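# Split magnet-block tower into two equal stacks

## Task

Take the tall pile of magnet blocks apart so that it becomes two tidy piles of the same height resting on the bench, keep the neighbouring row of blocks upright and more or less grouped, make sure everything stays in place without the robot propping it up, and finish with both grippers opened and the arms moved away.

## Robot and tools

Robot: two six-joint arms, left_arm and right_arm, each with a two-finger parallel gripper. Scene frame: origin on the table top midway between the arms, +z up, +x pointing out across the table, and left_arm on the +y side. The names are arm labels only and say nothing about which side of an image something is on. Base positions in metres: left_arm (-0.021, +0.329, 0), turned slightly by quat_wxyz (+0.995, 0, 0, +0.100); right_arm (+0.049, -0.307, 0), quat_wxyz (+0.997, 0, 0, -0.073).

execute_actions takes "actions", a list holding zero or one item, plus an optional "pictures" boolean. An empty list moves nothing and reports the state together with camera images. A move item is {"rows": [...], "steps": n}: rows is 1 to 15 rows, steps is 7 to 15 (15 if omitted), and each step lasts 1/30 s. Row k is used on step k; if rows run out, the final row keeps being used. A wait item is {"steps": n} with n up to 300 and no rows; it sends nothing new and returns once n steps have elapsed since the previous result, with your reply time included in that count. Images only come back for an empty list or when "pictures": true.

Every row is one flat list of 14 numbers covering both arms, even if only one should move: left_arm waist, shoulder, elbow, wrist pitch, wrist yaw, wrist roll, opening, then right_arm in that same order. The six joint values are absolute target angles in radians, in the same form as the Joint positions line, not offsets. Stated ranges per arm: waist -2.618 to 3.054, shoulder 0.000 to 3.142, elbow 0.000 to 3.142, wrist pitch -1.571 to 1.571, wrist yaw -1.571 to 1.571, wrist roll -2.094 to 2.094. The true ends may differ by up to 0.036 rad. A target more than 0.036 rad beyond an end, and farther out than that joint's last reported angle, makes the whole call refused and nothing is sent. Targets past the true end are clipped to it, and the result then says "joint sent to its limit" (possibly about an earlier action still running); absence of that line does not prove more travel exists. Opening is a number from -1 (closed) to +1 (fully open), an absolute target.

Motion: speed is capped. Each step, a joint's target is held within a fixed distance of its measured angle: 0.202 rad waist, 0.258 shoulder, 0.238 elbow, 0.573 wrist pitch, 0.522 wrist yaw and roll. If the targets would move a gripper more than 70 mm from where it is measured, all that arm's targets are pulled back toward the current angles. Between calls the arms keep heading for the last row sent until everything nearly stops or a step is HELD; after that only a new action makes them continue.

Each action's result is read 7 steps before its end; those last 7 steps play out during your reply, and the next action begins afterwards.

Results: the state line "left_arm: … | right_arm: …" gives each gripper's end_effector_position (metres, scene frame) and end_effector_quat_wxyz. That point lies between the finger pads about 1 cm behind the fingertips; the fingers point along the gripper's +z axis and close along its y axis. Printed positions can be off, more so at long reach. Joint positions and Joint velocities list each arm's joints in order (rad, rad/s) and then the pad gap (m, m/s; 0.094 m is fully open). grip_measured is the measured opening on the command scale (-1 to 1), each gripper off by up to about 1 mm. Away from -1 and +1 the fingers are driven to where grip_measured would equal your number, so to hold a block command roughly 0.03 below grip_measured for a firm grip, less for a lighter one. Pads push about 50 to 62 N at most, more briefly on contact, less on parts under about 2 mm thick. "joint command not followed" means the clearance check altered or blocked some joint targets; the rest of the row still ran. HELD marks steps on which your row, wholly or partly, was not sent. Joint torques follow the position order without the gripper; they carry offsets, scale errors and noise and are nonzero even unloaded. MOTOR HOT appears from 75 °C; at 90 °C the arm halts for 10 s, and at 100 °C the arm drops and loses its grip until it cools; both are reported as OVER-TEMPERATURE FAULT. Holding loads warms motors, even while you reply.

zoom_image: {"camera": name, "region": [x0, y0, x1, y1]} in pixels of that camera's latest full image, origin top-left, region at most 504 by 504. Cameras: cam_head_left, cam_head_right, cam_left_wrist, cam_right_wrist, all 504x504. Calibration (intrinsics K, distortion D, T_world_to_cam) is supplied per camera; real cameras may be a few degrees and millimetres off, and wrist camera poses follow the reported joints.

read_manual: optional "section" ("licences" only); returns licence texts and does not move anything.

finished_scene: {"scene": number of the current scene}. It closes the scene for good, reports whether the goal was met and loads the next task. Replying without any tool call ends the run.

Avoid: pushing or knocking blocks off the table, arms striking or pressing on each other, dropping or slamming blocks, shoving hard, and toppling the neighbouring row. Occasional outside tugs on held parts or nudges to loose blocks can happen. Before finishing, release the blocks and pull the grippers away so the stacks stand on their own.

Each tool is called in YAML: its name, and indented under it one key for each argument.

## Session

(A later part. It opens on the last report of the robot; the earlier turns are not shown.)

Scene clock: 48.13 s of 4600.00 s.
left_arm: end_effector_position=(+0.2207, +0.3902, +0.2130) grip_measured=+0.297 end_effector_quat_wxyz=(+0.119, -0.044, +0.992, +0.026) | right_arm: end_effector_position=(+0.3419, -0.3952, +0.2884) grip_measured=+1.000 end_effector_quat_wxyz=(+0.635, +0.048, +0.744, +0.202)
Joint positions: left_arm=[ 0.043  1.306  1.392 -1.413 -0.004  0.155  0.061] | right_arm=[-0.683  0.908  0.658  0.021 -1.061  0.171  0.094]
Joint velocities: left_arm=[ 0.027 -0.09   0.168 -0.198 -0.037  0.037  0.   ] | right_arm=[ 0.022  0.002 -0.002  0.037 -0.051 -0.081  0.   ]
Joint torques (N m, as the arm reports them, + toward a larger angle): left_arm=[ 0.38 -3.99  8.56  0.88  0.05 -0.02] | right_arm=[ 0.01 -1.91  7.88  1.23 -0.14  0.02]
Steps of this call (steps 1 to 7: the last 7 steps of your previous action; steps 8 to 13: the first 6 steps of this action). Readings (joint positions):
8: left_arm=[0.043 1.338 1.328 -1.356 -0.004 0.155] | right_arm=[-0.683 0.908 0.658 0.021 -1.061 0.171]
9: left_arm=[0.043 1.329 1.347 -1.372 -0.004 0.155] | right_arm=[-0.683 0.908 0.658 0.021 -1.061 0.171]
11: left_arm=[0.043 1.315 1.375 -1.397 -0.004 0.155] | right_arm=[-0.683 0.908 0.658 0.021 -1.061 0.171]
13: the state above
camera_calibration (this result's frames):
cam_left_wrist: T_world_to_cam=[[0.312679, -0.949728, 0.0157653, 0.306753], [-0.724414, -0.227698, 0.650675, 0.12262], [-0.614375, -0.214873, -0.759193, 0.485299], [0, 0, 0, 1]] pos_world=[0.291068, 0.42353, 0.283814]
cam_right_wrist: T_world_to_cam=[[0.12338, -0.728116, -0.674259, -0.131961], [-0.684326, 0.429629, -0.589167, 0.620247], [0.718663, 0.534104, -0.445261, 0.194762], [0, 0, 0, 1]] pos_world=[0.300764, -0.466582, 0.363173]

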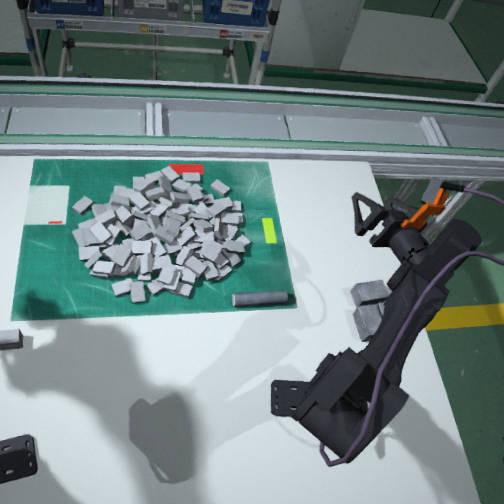

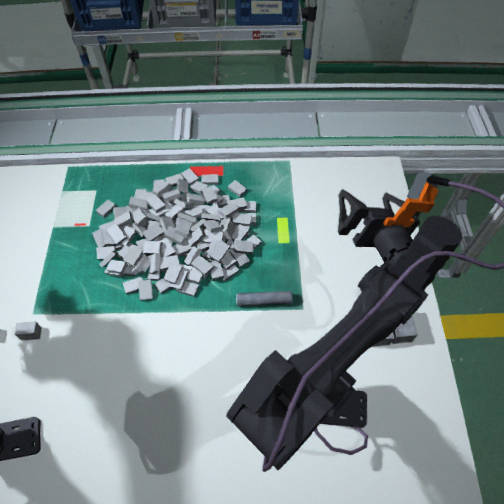

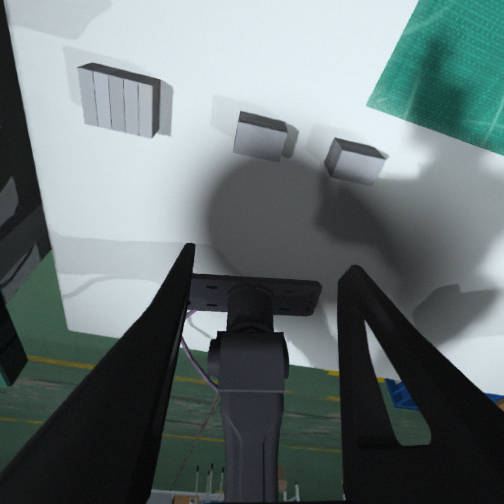

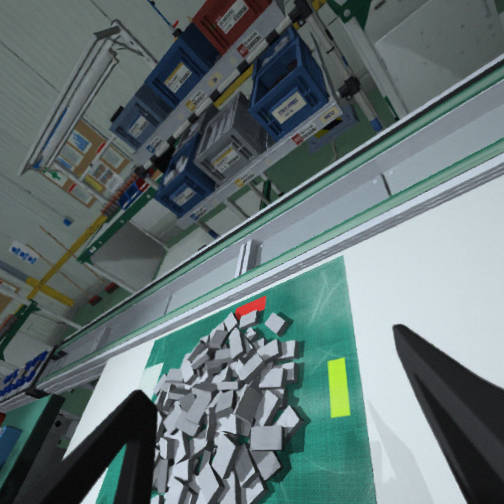

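Both three-block stacks are neat, the row is intact and the arm is clear.

finished_scene:
  scene: 2

The scene is finished: the task was done.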